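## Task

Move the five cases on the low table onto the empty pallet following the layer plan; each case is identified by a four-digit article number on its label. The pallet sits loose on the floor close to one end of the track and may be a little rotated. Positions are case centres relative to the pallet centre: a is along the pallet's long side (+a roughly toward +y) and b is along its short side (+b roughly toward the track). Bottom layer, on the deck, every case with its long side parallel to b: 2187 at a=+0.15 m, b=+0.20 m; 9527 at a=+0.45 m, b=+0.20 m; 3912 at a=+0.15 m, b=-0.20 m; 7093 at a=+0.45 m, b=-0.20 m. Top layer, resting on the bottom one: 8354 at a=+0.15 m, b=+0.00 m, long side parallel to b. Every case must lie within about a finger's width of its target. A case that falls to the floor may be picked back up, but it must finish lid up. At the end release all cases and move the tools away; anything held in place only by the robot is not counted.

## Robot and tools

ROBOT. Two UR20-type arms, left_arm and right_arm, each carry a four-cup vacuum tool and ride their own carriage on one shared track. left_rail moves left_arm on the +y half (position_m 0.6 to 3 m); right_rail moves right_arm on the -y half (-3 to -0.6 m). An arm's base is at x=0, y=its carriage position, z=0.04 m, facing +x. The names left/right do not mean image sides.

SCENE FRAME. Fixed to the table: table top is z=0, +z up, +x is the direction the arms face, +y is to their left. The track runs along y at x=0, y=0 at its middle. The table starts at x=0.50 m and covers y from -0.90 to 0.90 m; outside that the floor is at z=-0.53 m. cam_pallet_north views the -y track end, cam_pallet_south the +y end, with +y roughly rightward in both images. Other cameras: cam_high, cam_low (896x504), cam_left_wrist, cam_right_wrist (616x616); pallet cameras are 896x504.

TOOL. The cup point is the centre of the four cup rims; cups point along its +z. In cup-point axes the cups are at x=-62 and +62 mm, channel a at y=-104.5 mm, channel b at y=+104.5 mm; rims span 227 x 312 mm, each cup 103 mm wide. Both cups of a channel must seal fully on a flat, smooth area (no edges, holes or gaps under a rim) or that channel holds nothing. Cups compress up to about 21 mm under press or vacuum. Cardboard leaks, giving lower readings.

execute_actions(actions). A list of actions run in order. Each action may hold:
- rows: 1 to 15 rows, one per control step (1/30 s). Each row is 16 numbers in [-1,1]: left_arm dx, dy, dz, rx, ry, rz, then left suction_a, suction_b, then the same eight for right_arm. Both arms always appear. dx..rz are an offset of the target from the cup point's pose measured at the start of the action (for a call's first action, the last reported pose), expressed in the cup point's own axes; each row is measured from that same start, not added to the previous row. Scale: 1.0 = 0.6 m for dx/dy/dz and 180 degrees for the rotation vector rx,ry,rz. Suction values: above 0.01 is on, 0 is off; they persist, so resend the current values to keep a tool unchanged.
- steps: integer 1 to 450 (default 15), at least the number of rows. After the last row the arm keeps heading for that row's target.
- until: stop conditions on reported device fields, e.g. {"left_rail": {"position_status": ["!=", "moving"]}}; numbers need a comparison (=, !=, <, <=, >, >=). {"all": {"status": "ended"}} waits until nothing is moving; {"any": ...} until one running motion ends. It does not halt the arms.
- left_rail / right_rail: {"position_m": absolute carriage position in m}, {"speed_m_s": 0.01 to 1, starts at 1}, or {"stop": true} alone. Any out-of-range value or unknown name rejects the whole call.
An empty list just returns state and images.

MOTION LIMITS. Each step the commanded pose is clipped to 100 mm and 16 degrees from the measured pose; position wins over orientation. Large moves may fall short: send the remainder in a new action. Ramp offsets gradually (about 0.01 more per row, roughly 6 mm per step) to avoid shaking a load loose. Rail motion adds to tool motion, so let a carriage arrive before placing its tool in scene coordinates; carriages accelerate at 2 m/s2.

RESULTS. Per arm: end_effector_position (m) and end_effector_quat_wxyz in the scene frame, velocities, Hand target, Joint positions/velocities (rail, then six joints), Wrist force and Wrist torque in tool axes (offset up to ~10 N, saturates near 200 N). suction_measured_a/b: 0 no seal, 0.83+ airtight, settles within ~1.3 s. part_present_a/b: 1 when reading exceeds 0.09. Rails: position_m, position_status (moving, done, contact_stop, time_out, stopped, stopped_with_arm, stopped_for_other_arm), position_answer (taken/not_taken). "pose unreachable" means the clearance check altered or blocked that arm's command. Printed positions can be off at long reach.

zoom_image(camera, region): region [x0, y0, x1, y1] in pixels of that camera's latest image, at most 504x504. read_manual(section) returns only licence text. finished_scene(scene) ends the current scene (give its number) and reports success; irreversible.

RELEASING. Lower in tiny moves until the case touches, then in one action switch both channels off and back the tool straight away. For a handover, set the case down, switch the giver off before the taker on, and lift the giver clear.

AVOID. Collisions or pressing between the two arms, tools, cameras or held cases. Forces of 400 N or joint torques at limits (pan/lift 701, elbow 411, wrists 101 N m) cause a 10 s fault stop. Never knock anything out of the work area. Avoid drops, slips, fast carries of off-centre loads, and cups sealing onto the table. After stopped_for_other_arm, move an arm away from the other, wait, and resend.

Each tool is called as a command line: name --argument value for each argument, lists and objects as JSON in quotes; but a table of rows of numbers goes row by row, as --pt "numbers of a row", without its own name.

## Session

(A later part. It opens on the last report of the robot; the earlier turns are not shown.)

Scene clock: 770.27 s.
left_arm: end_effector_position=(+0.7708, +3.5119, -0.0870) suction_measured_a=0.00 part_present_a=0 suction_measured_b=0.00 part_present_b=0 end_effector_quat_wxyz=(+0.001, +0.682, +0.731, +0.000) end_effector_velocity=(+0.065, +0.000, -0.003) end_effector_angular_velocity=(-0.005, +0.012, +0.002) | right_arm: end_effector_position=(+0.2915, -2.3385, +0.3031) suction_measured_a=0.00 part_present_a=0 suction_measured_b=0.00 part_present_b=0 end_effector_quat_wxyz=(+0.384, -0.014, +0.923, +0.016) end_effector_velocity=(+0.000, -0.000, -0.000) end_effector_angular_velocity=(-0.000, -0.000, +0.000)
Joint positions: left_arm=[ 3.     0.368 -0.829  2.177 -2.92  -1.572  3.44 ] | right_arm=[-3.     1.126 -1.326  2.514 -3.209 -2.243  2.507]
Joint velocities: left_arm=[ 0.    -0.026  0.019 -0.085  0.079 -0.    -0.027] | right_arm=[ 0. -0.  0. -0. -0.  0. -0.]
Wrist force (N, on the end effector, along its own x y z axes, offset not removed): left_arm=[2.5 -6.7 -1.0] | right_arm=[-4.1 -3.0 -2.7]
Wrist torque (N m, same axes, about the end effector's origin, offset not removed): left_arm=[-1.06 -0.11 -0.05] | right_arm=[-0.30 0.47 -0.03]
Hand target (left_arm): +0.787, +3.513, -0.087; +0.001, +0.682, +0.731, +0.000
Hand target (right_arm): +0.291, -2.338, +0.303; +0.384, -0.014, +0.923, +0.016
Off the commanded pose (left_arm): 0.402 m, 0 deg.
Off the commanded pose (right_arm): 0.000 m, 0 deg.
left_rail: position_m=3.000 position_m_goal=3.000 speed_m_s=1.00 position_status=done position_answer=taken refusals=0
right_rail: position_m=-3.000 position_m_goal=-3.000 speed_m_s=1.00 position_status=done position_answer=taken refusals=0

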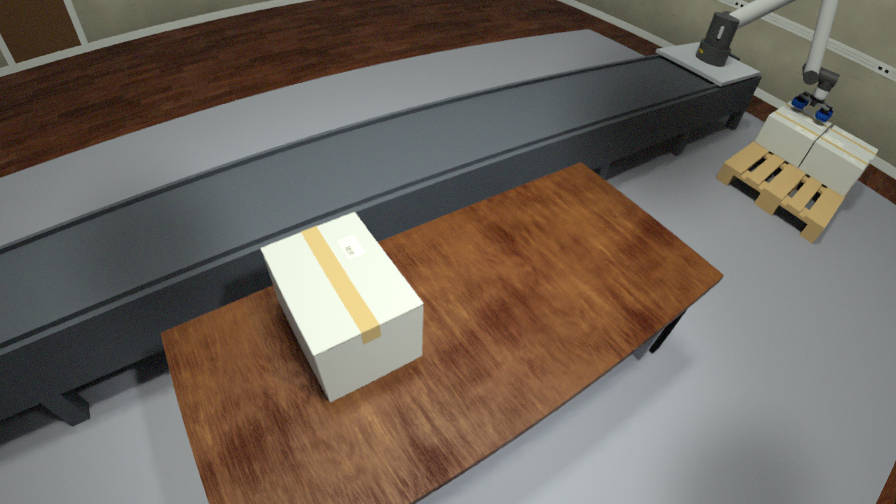

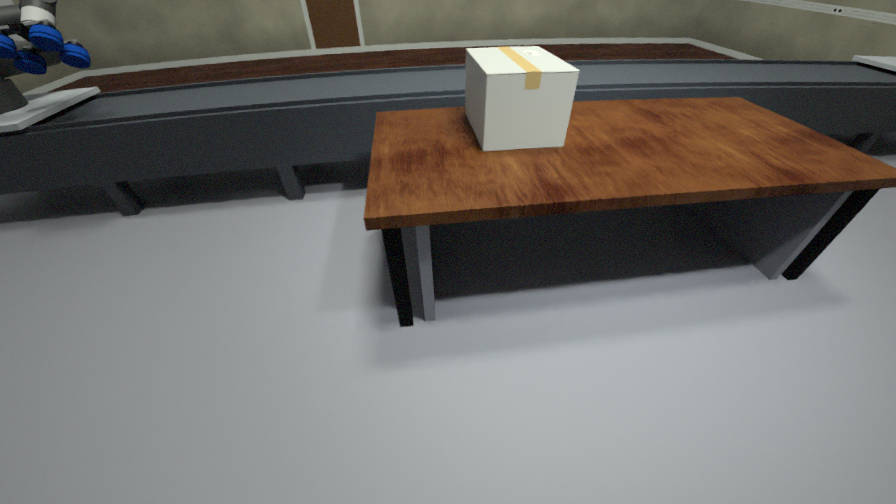

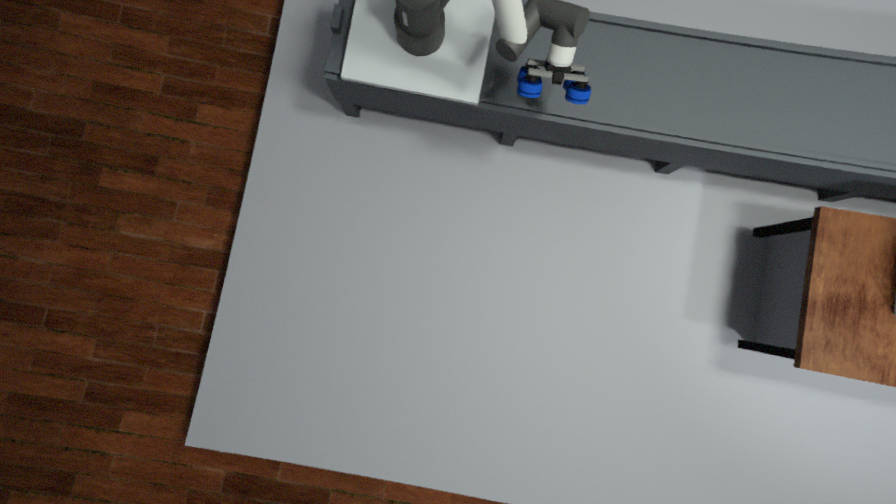

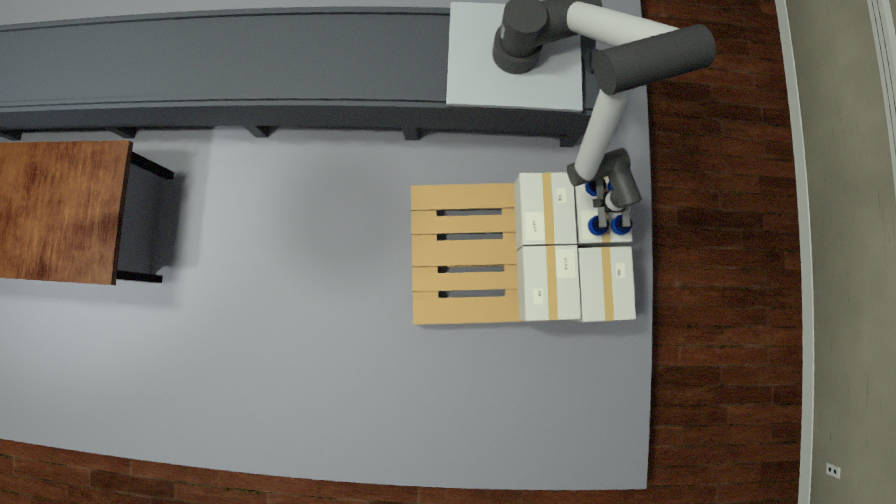

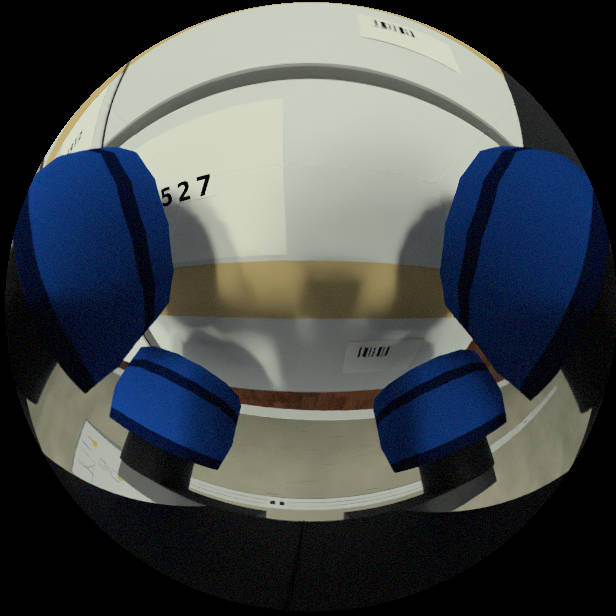

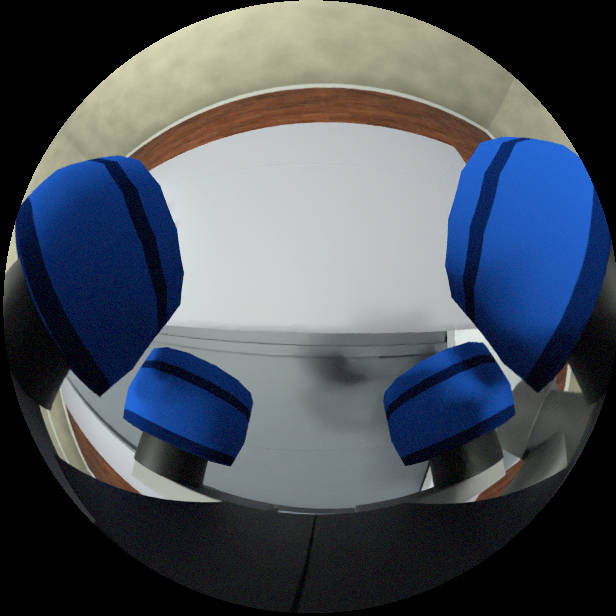

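execute_actions --actions '[]'

Scene clock: 771.47 s.
left_arm: end_effector_position=(+0.7873, +3.5129, -0.0867) suction_measured_a=0.00 part_present_a=0 suction_measured_b=0.00 part_present_b=0 end_effector_quat_wxyz=(+0.001, +0.682, +0.731, +0.000) end_effector_velocity=(+0.000, -0.000, -0.000) end_effector_angular_velocity=(-0.000, +0.000, -0.000) | right_arm: end_effector_position=(+0.2915, -2.3385, +0.3031) suction_measured_a=0.00 part_present_a=0 suction_measured_b=0.00 part_present_b=0 end_effector_quat_wxyz=(+0.384, -0.014, +0.923, +0.016) end_effector_velocity=(-0.000, +0.000, +0.000) end_effector_angular_velocity=(+0.000, -0.000, +0.000)
Joint positions: left_arm=[ 3.     0.362 -0.825  2.155 -2.903 -1.572  3.434] | right_arm=[-3.     1.126 -1.326  2.514 -3.209 -2.243  2.507]
Joint velocities: left_arm=[ 0. -0.  0. -0.  0.  0. -0.] | right_arm=[ 0.  0. -0. -0.  0.  0. -0.]
Wrist force (N, on the end effector, along its own x y z axes, offset not removed): left_arm=[3.1 -2.7 0.8] | right_arm=[-5.8 -2.7 -2.5]
Wrist torque (N m, same axes, about the end effector's origin, offset not removed): left_arm=[-1.01 -0.44 0.05] | right_arm=[-0.27 0.67 -0.05]
Hand target (left_arm): +0.787, +3.513, -0.087; +0.001, +0.682, +0.731, +0.000
Hand target (right_arm): +0.291, -2.338, +0.303; +0.384, -0.014, +0.923, +0.016
Off the commanded pose (left_arm): 0.385 m, 0 deg.
Off the commanded pose (right_arm): 0.000 m, 0 deg.
left_rail: position_m=3.000 position_m_goal=3.000 speed_m_s=1.00 position_status=done position_answer=taken refusals=0
right_rail: position_m=-3.000 position_m_goal=-3.000 speed_m_s=1.00 position_status=done position_answer=taken refusals=0

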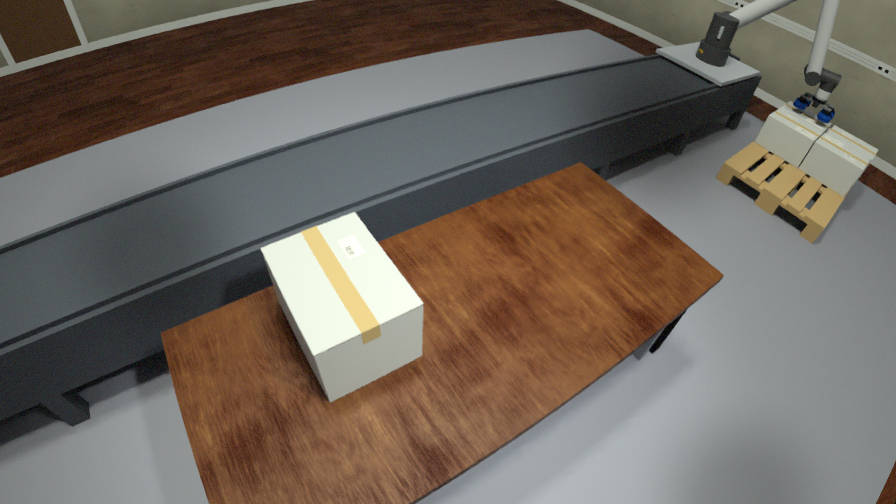

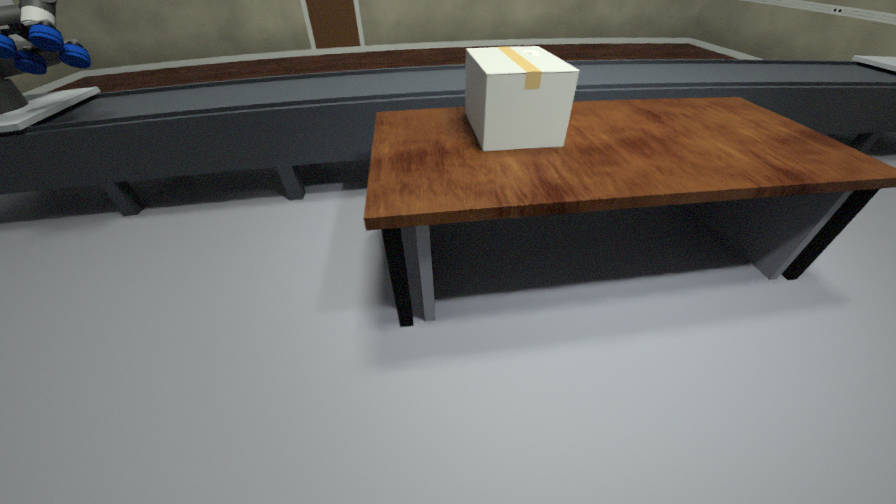

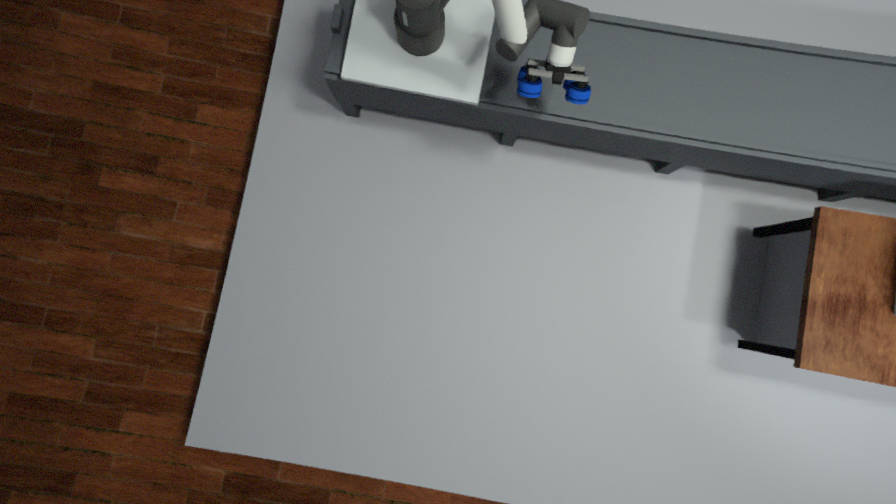

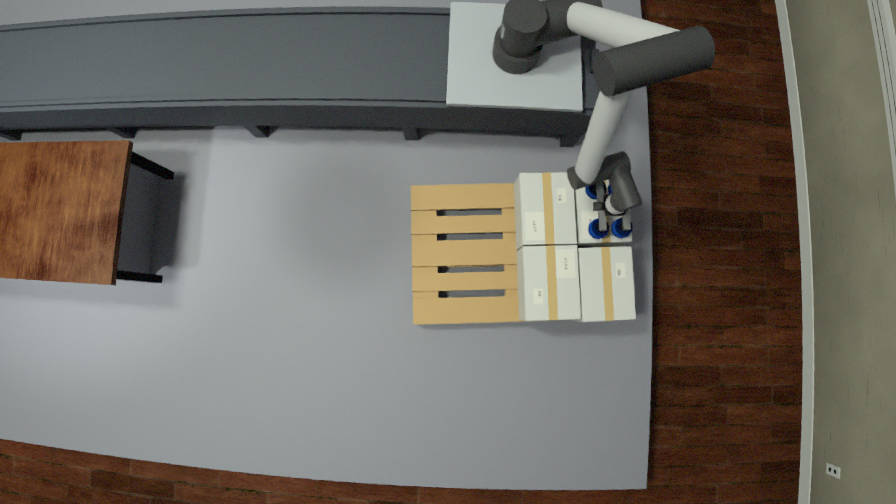

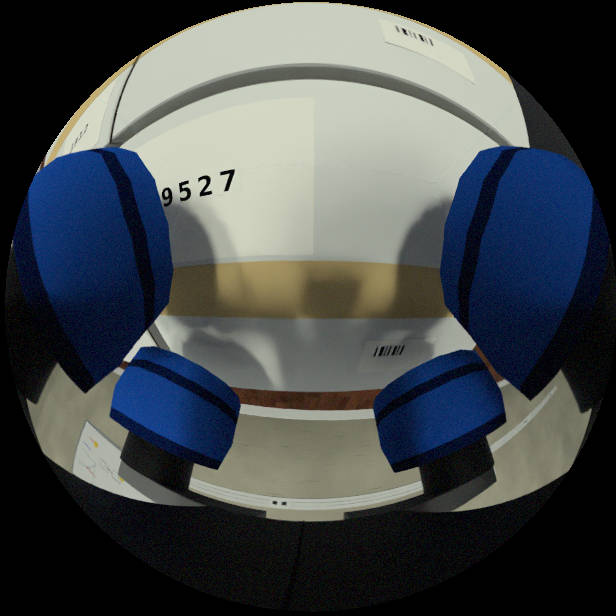

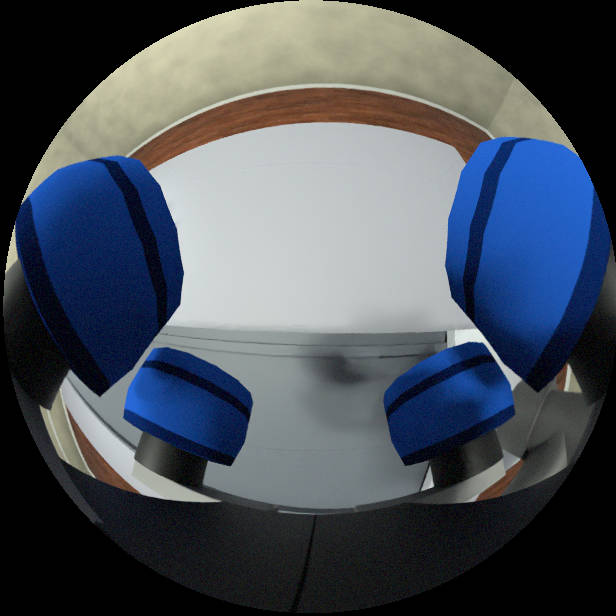

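execute_actions --actions '[{"rows":[[0,0.04,-0.01,0,0,0,0,0,0,0,0,0,0,0,0,0],[0,0.09,-0.01,0,0,0,0,0,0,0,0,0,0,0,0,0],[0,0.15,-0.01,0,0,0,0,0,0,0,0,0,0,0,0,0],[0,0.22,-0.01,0,0,0,0,0,0,0,0,0,0,0,0,0],[0,0.30,-0.01,0,0,0,0,0,0,0,0,0,0,0,0,0],[0,0.40,-0.01,0,0,0,0,0,0,0,0,0,0,0,0,0],[0,0.642,-0.01,0,0,0,0,0,0,0,0,0,0,0,0,0]],"steps":30}]'

Scene clock: 774.30 s.
left_arm: end_effector_position=(+1.1544, +3.5355, -0.0769) suction_measured_a=0.00 part_present_a=0 suction_measured_b=0.00 part_present_b=0 end_effector_quat_wxyz=(+0.002, +0.682, +0.731, +0.002) end_effector_velocity=(+0.132, +0.027, -0.019) end_effector_angular_velocity=(-0.005, +0.019, +0.002) | right_arm: end_effector_position=(+0.2915, -2.3385, +0.3031) suction_measured_a=0.00 part_present_a=0 suction_measured_b=0.00 part_present_b=0 end_effector_quat_wxyz=(+0.384, -0.014, +0.923, +0.016) end_effector_velocity=(-0.000, -0.000, +0.000) end_effector_angular_velocity=(+0.000, +0.000, -0.000)
Joint positions: left_arm=[ 3.     0.276 -0.665  1.626 -2.537 -1.571  3.348] | right_arm=[-3.     1.126 -1.326  2.514 -3.209 -2.243  2.507]
Joint velocities: left_arm=[ 0.    -0.008  0.107 -0.243  0.155 -0.    -0.01 ] | right_arm=[ 0.  0. -0.  0.  0.  0.  0.]
Wrist force (N, on the end effector, along its own x y z axes, offset not removed): left_arm=[0.1 0.1 2.1] | right_arm=[-3.1 -2.2 1.3]
Wrist torque (N m, same axes, about the end effector's origin, offset not removed): left_arm=[-0.49 0.14 -0.15] | right_arm=[-0.18 0.28 -0.21]
Hand target (left_arm): +1.171, +3.539, -0.079; +0.001, +0.682, +0.731, +0.001
Hand target (right_arm): +0.291, -2.338, +0.303; +0.384, -0.014, +0.923, +0.016
Off the commanded pose (left_arm): 0.018 m, 0 deg.
Off the commanded pose (right_arm): 0.000 m, 0 deg.
left_rail: position_m=3.000 position_m_goal=3.000 speed_m_s=1.00 position_status=done position_answer=taken refusals=0
right_rail: position_m=-3.000 position_m_goal=-3.000 speed_m_s=1.00 position_status=done position_answer=taken refusals=0

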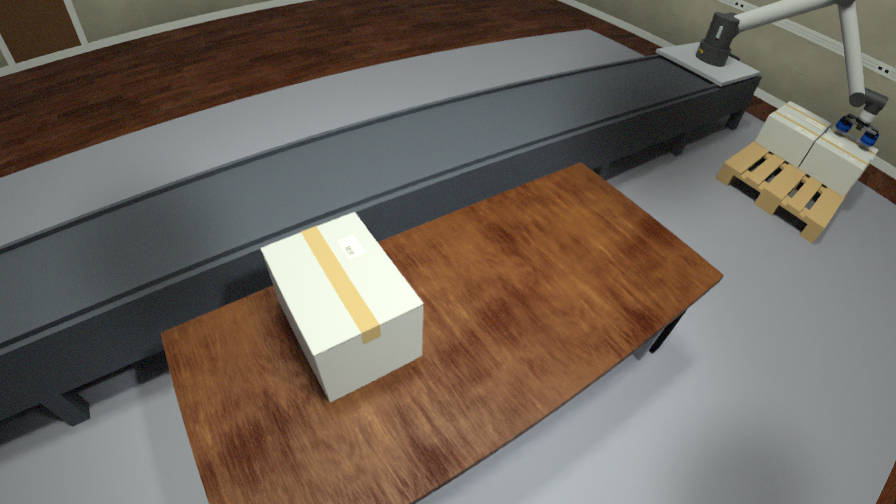

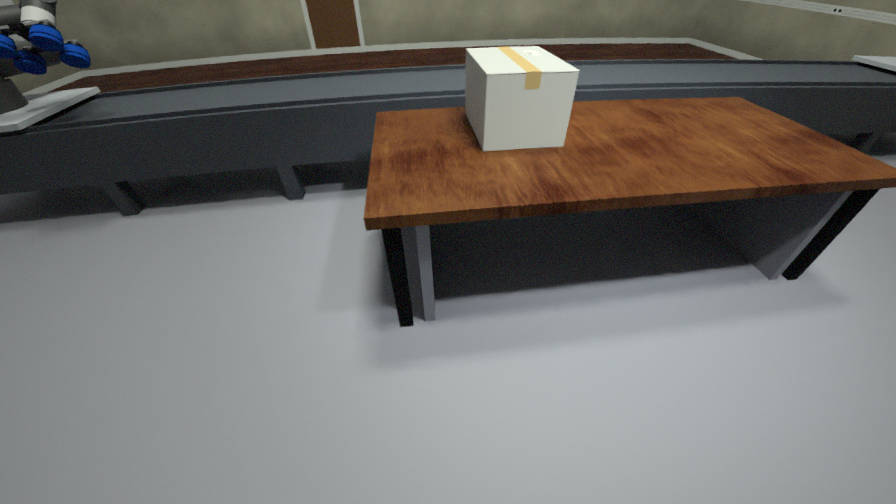

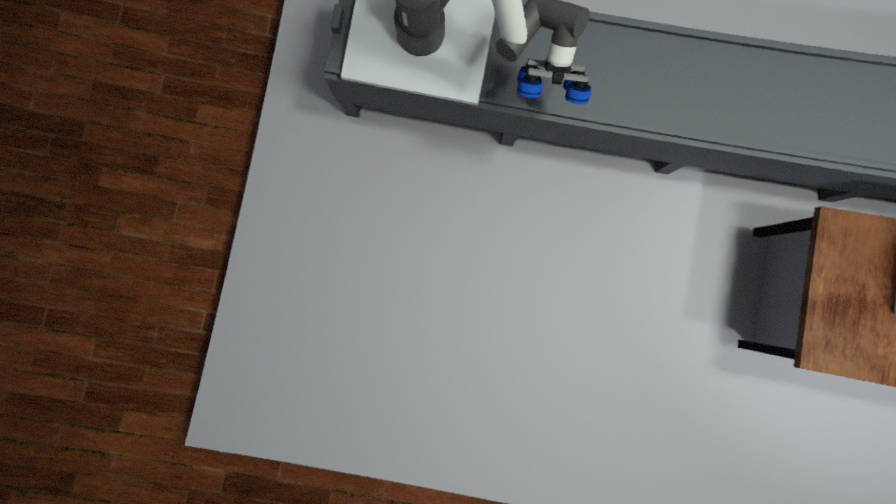

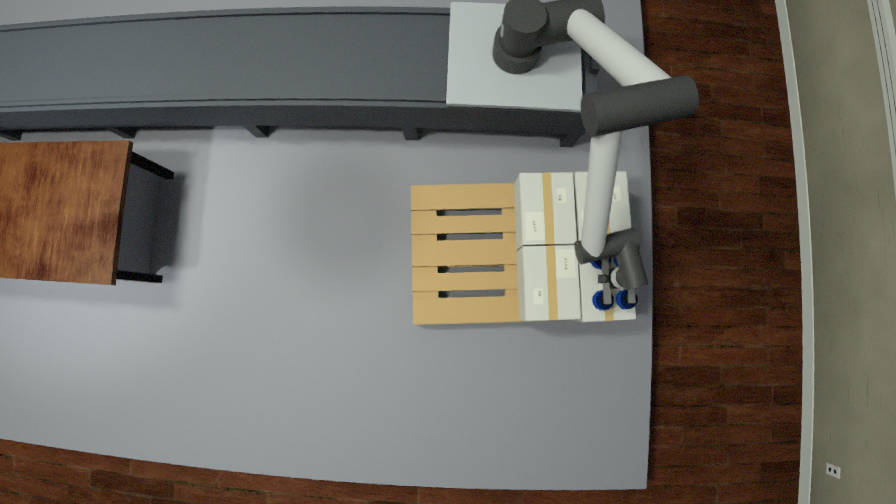

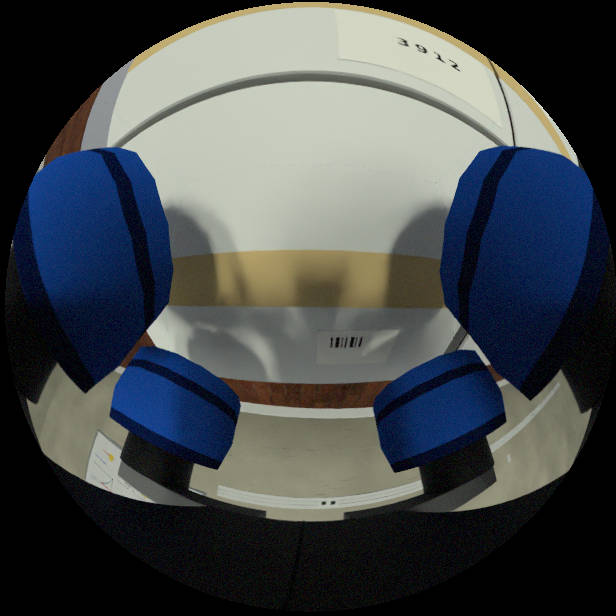

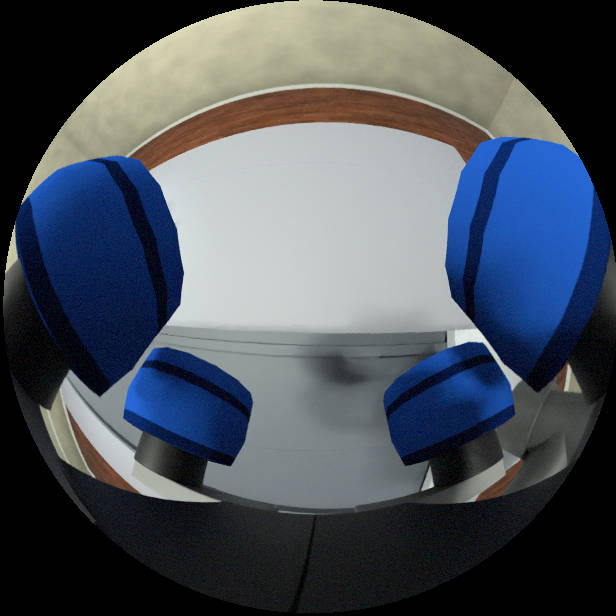

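execute_actions --actions '[]'

zoom_image --camera "cam_pallet_south" --region '[540, 220, 660, 340]'

Scene clock: 775.43 s.
left_arm: end_effector_position=(+1.1707, +3.5389, -0.0794) suction_measured_a=0.00 part_present_a=0 suction_measured_b=0.00 part_present_b=0 end_effector_quat_wxyz=(+0.001, +0.682, +0.731, +0.001) end_effector_velocity=(+0.000, +0.000, -0.000) end_effector_angular_velocity=(-0.000, +0.000, -0.000) | right_arm: end_effector_position=(+0.2915, -2.3385, +0.3031) suction_measured_a=0.00 part_present_a=0 suction_measured_b=0.00 part_present_b=0 end_effector_quat_wxyz=(+0.384, -0.014, +0.923, +0.016) end_effector_velocity=(+0.000, +0.000, -0.000) end_effector_angular_velocity=(+0.000, +0.000, -0.000)
Joint positions: left_arm=[ 3.     0.275 -0.651  1.595 -2.517 -1.572  3.347] | right_arm=[-3.     1.126 -1.326  2.514 -3.209 -2.243  2.507]
Joint velocities: left_arm=[ 0. -0.  0. -0.  0. -0. -0.] | right_arm=[ 0. -0.  0. -0.  0.  0.  0.]
Wrist force (N, on the end effector, along its own x y z axes, offset not removed): left_arm=[2.8 1.4 1.8] | right_arm=[-5.0 -3.3 -2.3]
Wrist torque (N m, same axes, about the end effector's origin, offset not removed): left_arm=[-0.38 -0.39 -0.06] | right_arm=[-0.31 0.59 -0.09]
Hand target (left_arm): +1.171, +3.539, -0.079; +0.001, +0.682, +0.731, +0.001
Hand target (right_arm): +0.291, -2.338, +0.303; +0.384, -0.014, +0.923, +0.016
Off the commanded pose (left_arm): 0.001 m, 0 deg.
Off the commanded pose (right_arm): 0.000 m, 0 deg.
left_rail: position_m=3.000 position_m_goal=3.000 speed_m_s=1.00 position_status=done position_answer=taken refusals=0
right_rail: position_m=-3.000 position_m_goal=-3.000 speed_m_s=1.00 position_status=done position_answer=taken refusals=0

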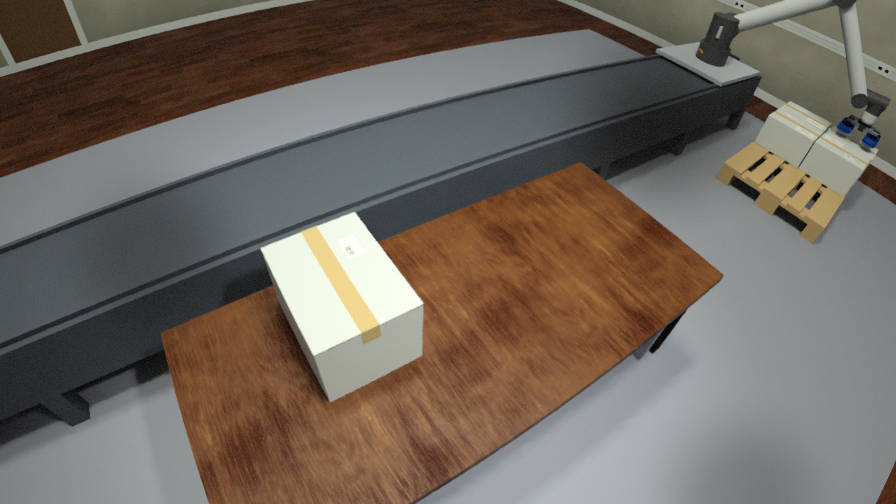

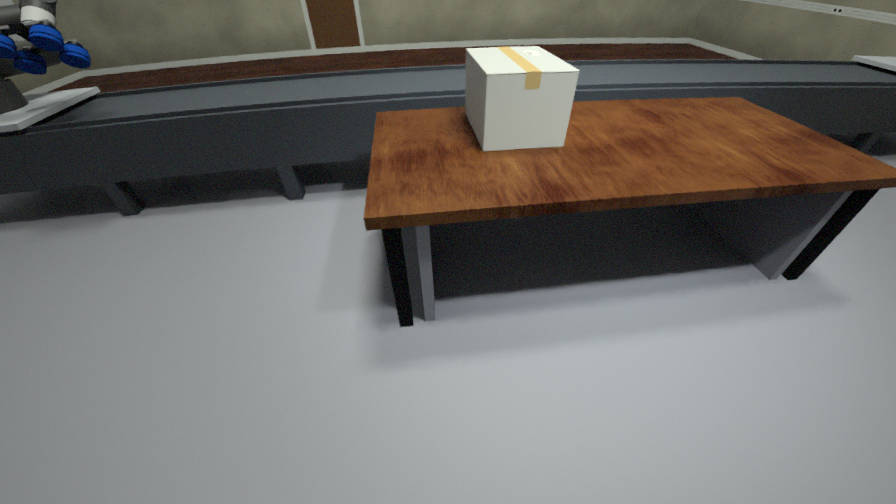

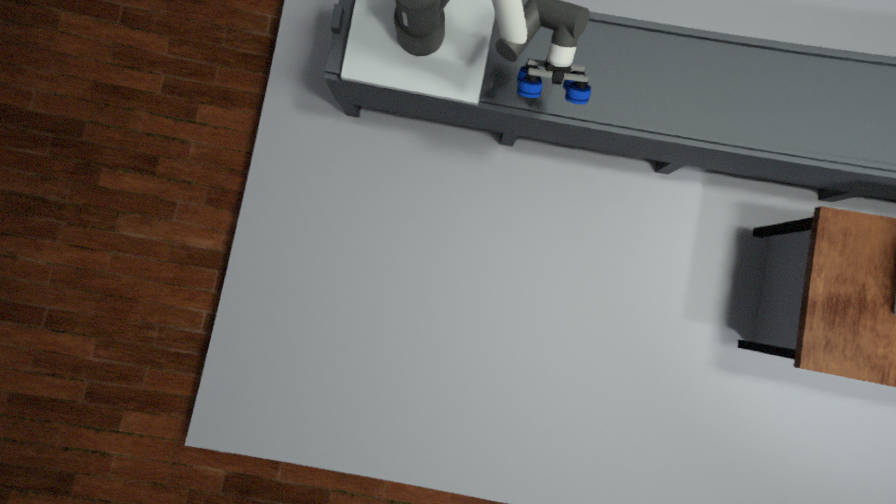

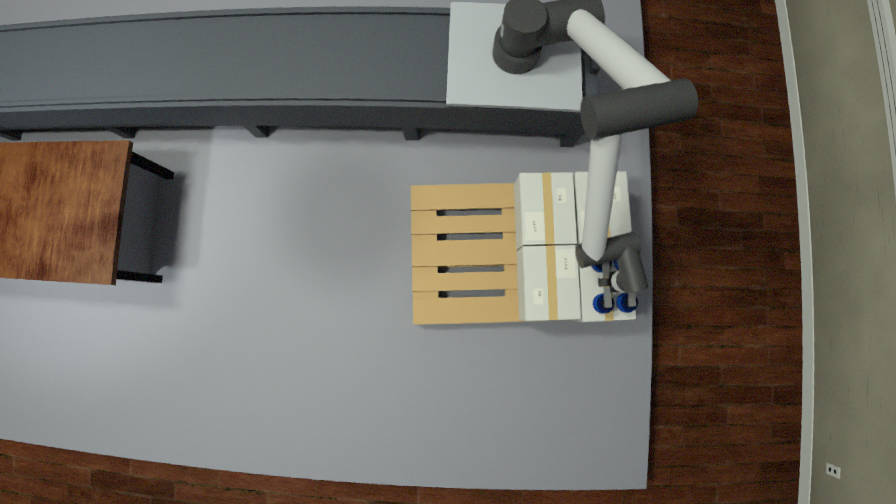

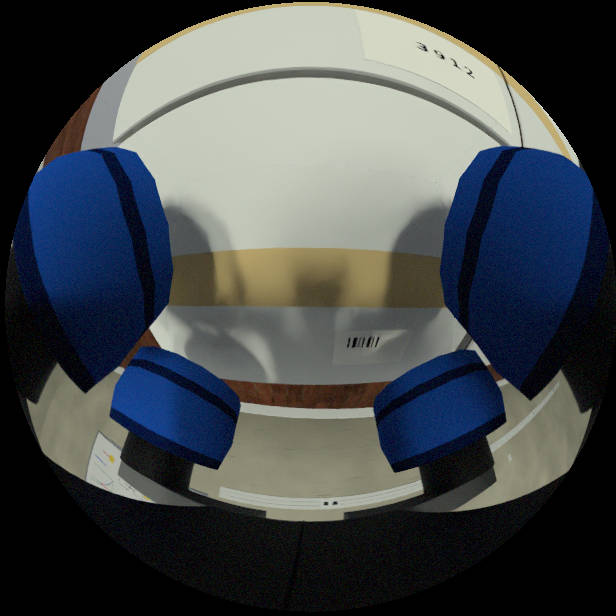

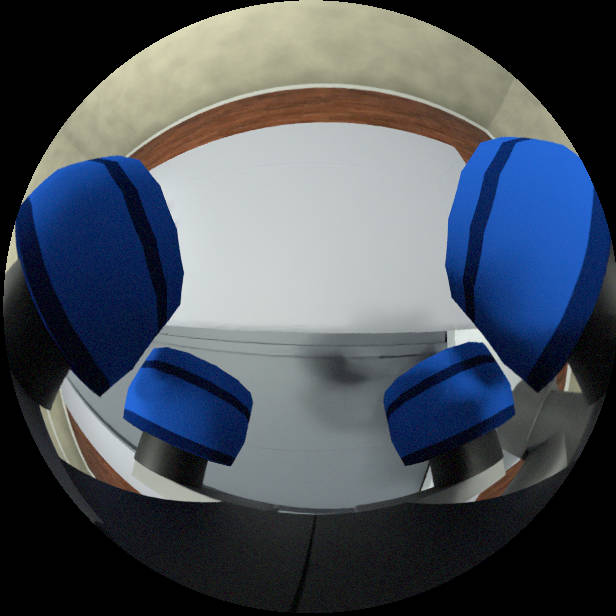

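Region (540, 220, 660, 340) of cam_pallet_south's 896x504 image, scaled by 4.200, with more detail than that image has.

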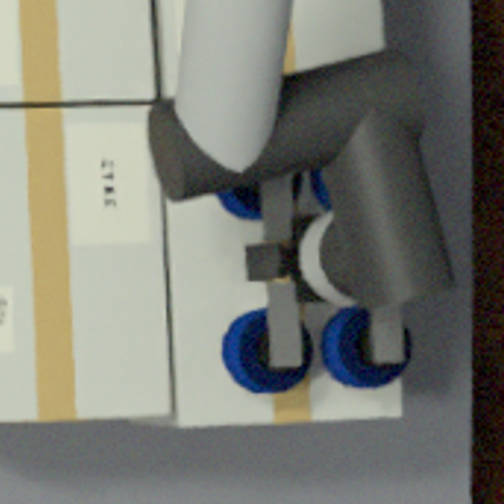

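execute_actions --actions '[{"rows":[[0,0,0.015,0,0,0,0,0,0,0,0,0,0,0,0,0],[0,0,0.03,0,0,0,0,0,0,0,0,0,0,0,0,0],[0,0,0.045,0,0,0,0,0,0,0,0,0,0,0,0,0],[0,0,0.06,0,0,0,0,0,0,0,0,0,0,0,0,0],[0,0,0.072,0,0,0,0,0,0,0,0,0,0,0,0,0],[0,0,0.082,0,0,0,0,0,0,0,0,0,0,0,0,0],[0,0,0.090,0,0,0,1,1,0,0,0,0,0,0,0,0],[0,0,0.096,0,0,0,1,1,0,0,0,0,0,0,0,0],[0,0,0.100,0,0,0,1,1,0,0,0,0,0,0,0,0],[0,0,0.103,0,0,0,1,1,0,0,0,0,0,0,0,0],[0,0,0.105,0,0,0,1,1,0,0,0,0,0,0,0,0]],"steps":28}]'

Scene clock: 780.03 s.
left_arm: end_effector_position=(+1.1709, +3.5388, -0.1422) suction_measured_a=0.93 part_present_a=1 suction_measured_b=0.93 part_present_b=1 end_effector_quat_wxyz=(+0.001, +0.682, +0.731, +0.001) end_effector_velocity=(-0.001, -0.000, -0.002) end_effector_angular_velocity=(-0.000, +0.002, +0.000) | right_arm: end_effector_position=(+0.2915, -2.3385, +0.3031) suction_measured_a=0.00 part_present_a=0 suction_measured_b=0.00 part_present_b=0 end_effector_quat_wxyz=(+0.384, -0.014, +0.923, +0.016) end_effector_velocity=(-0.000, +0.000, -0.000) end_effector_angular_velocity=(-0.000, +0.000, -0.000)
Joint positions: left_arm=[ 3.     0.275 -0.591  1.585 -2.567 -1.572  3.347] | right_arm=[-3.     1.126 -1.326  2.514 -3.209 -2.243  2.507]
Joint velocities: left_arm=[ 0.     0.     0.002  0.    -0.     0.    -0.   ] | right_arm=[ 0.  0.  0. -0.  0. -0.  0.]
Wrist force (N, on the end effector, along its own x y z axes, offset not removed): left_arm=[1.3 -3.5 -12.8] | right_arm=[-2.6 -3.3 1.1]
Wrist torque (N m, same axes, about the end effector's origin, offset not removed): left_arm=[3.58 0.45 0.07] | right_arm=[-0.30 0.24 -0.14]
Hand target (left_arm): +1.171, +3.539, -0.142; +0.001, +0.682, +0.731, +0.001
Hand target (right_arm): +0.291, -2.338, +0.303; +0.384, -0.014, +0.923, +0.016
Off the commanded pose (left_arm): 0.000 m, 0 deg.
Off the commanded pose (right_arm): 0.000 m, 0 deg.
left_rail: position_m=3.000 position_m_goal=3.000 speed_m_s=1.00 position_status=done position_answer=taken refusals=0
right_rail: position_m=-3.000 position_m_goal=-3.000 speed_m_s=1.00 position_status=done position_answer=taken refusals=0

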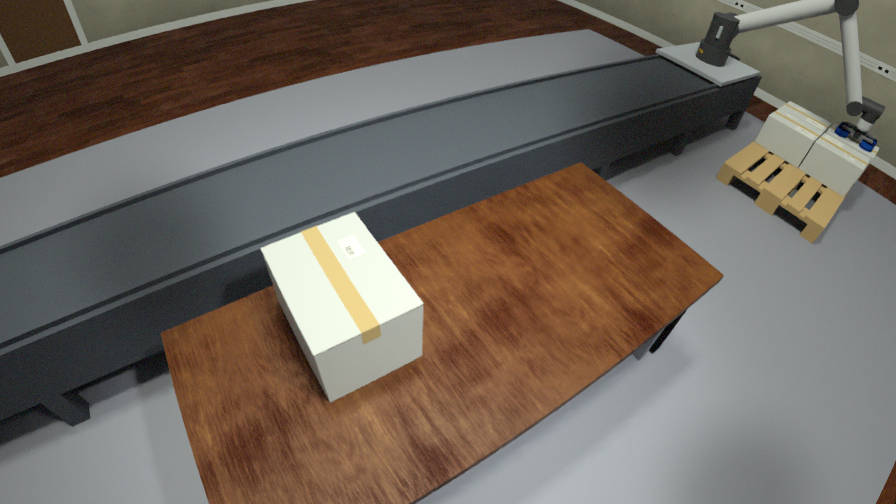

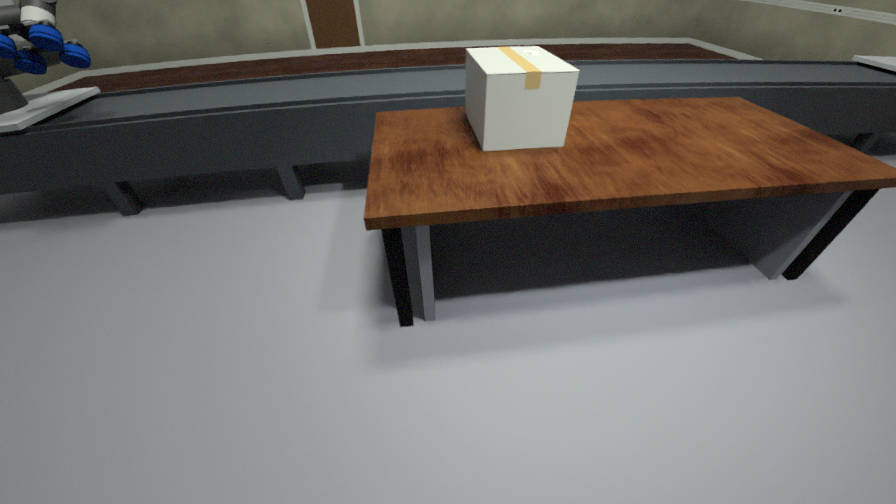

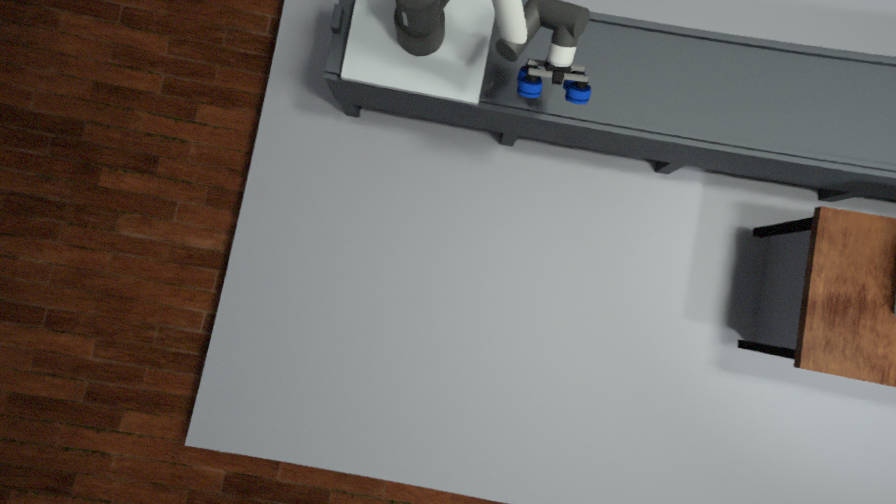

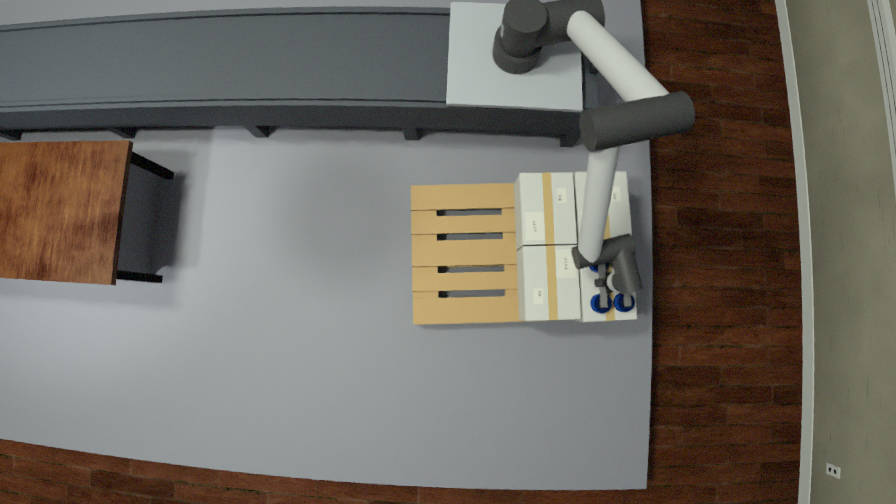

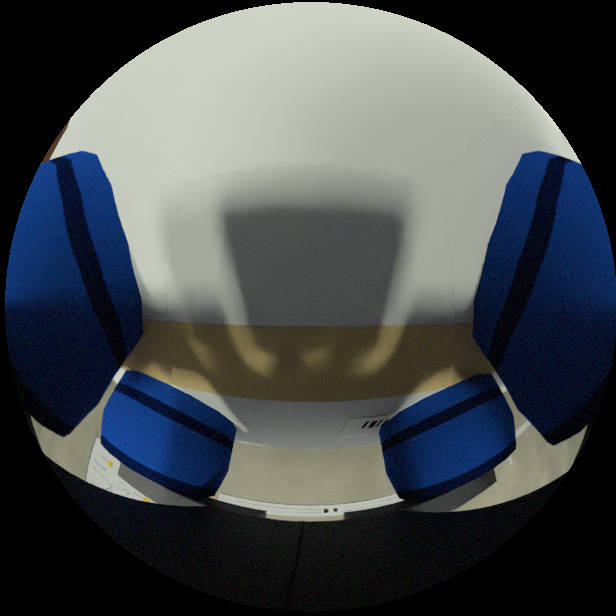

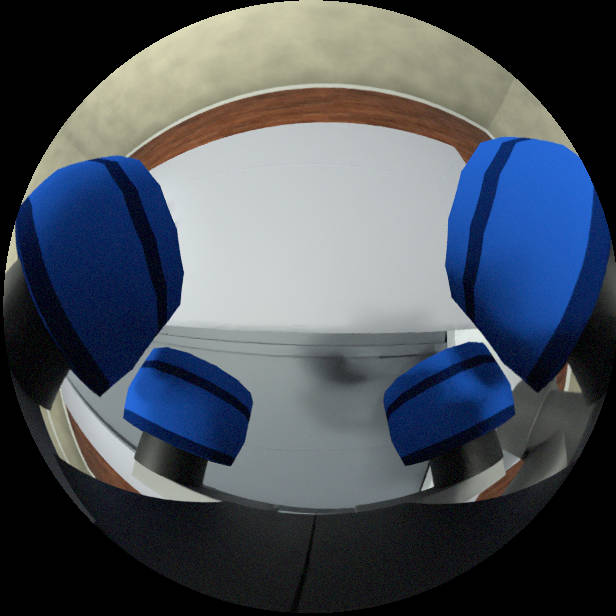

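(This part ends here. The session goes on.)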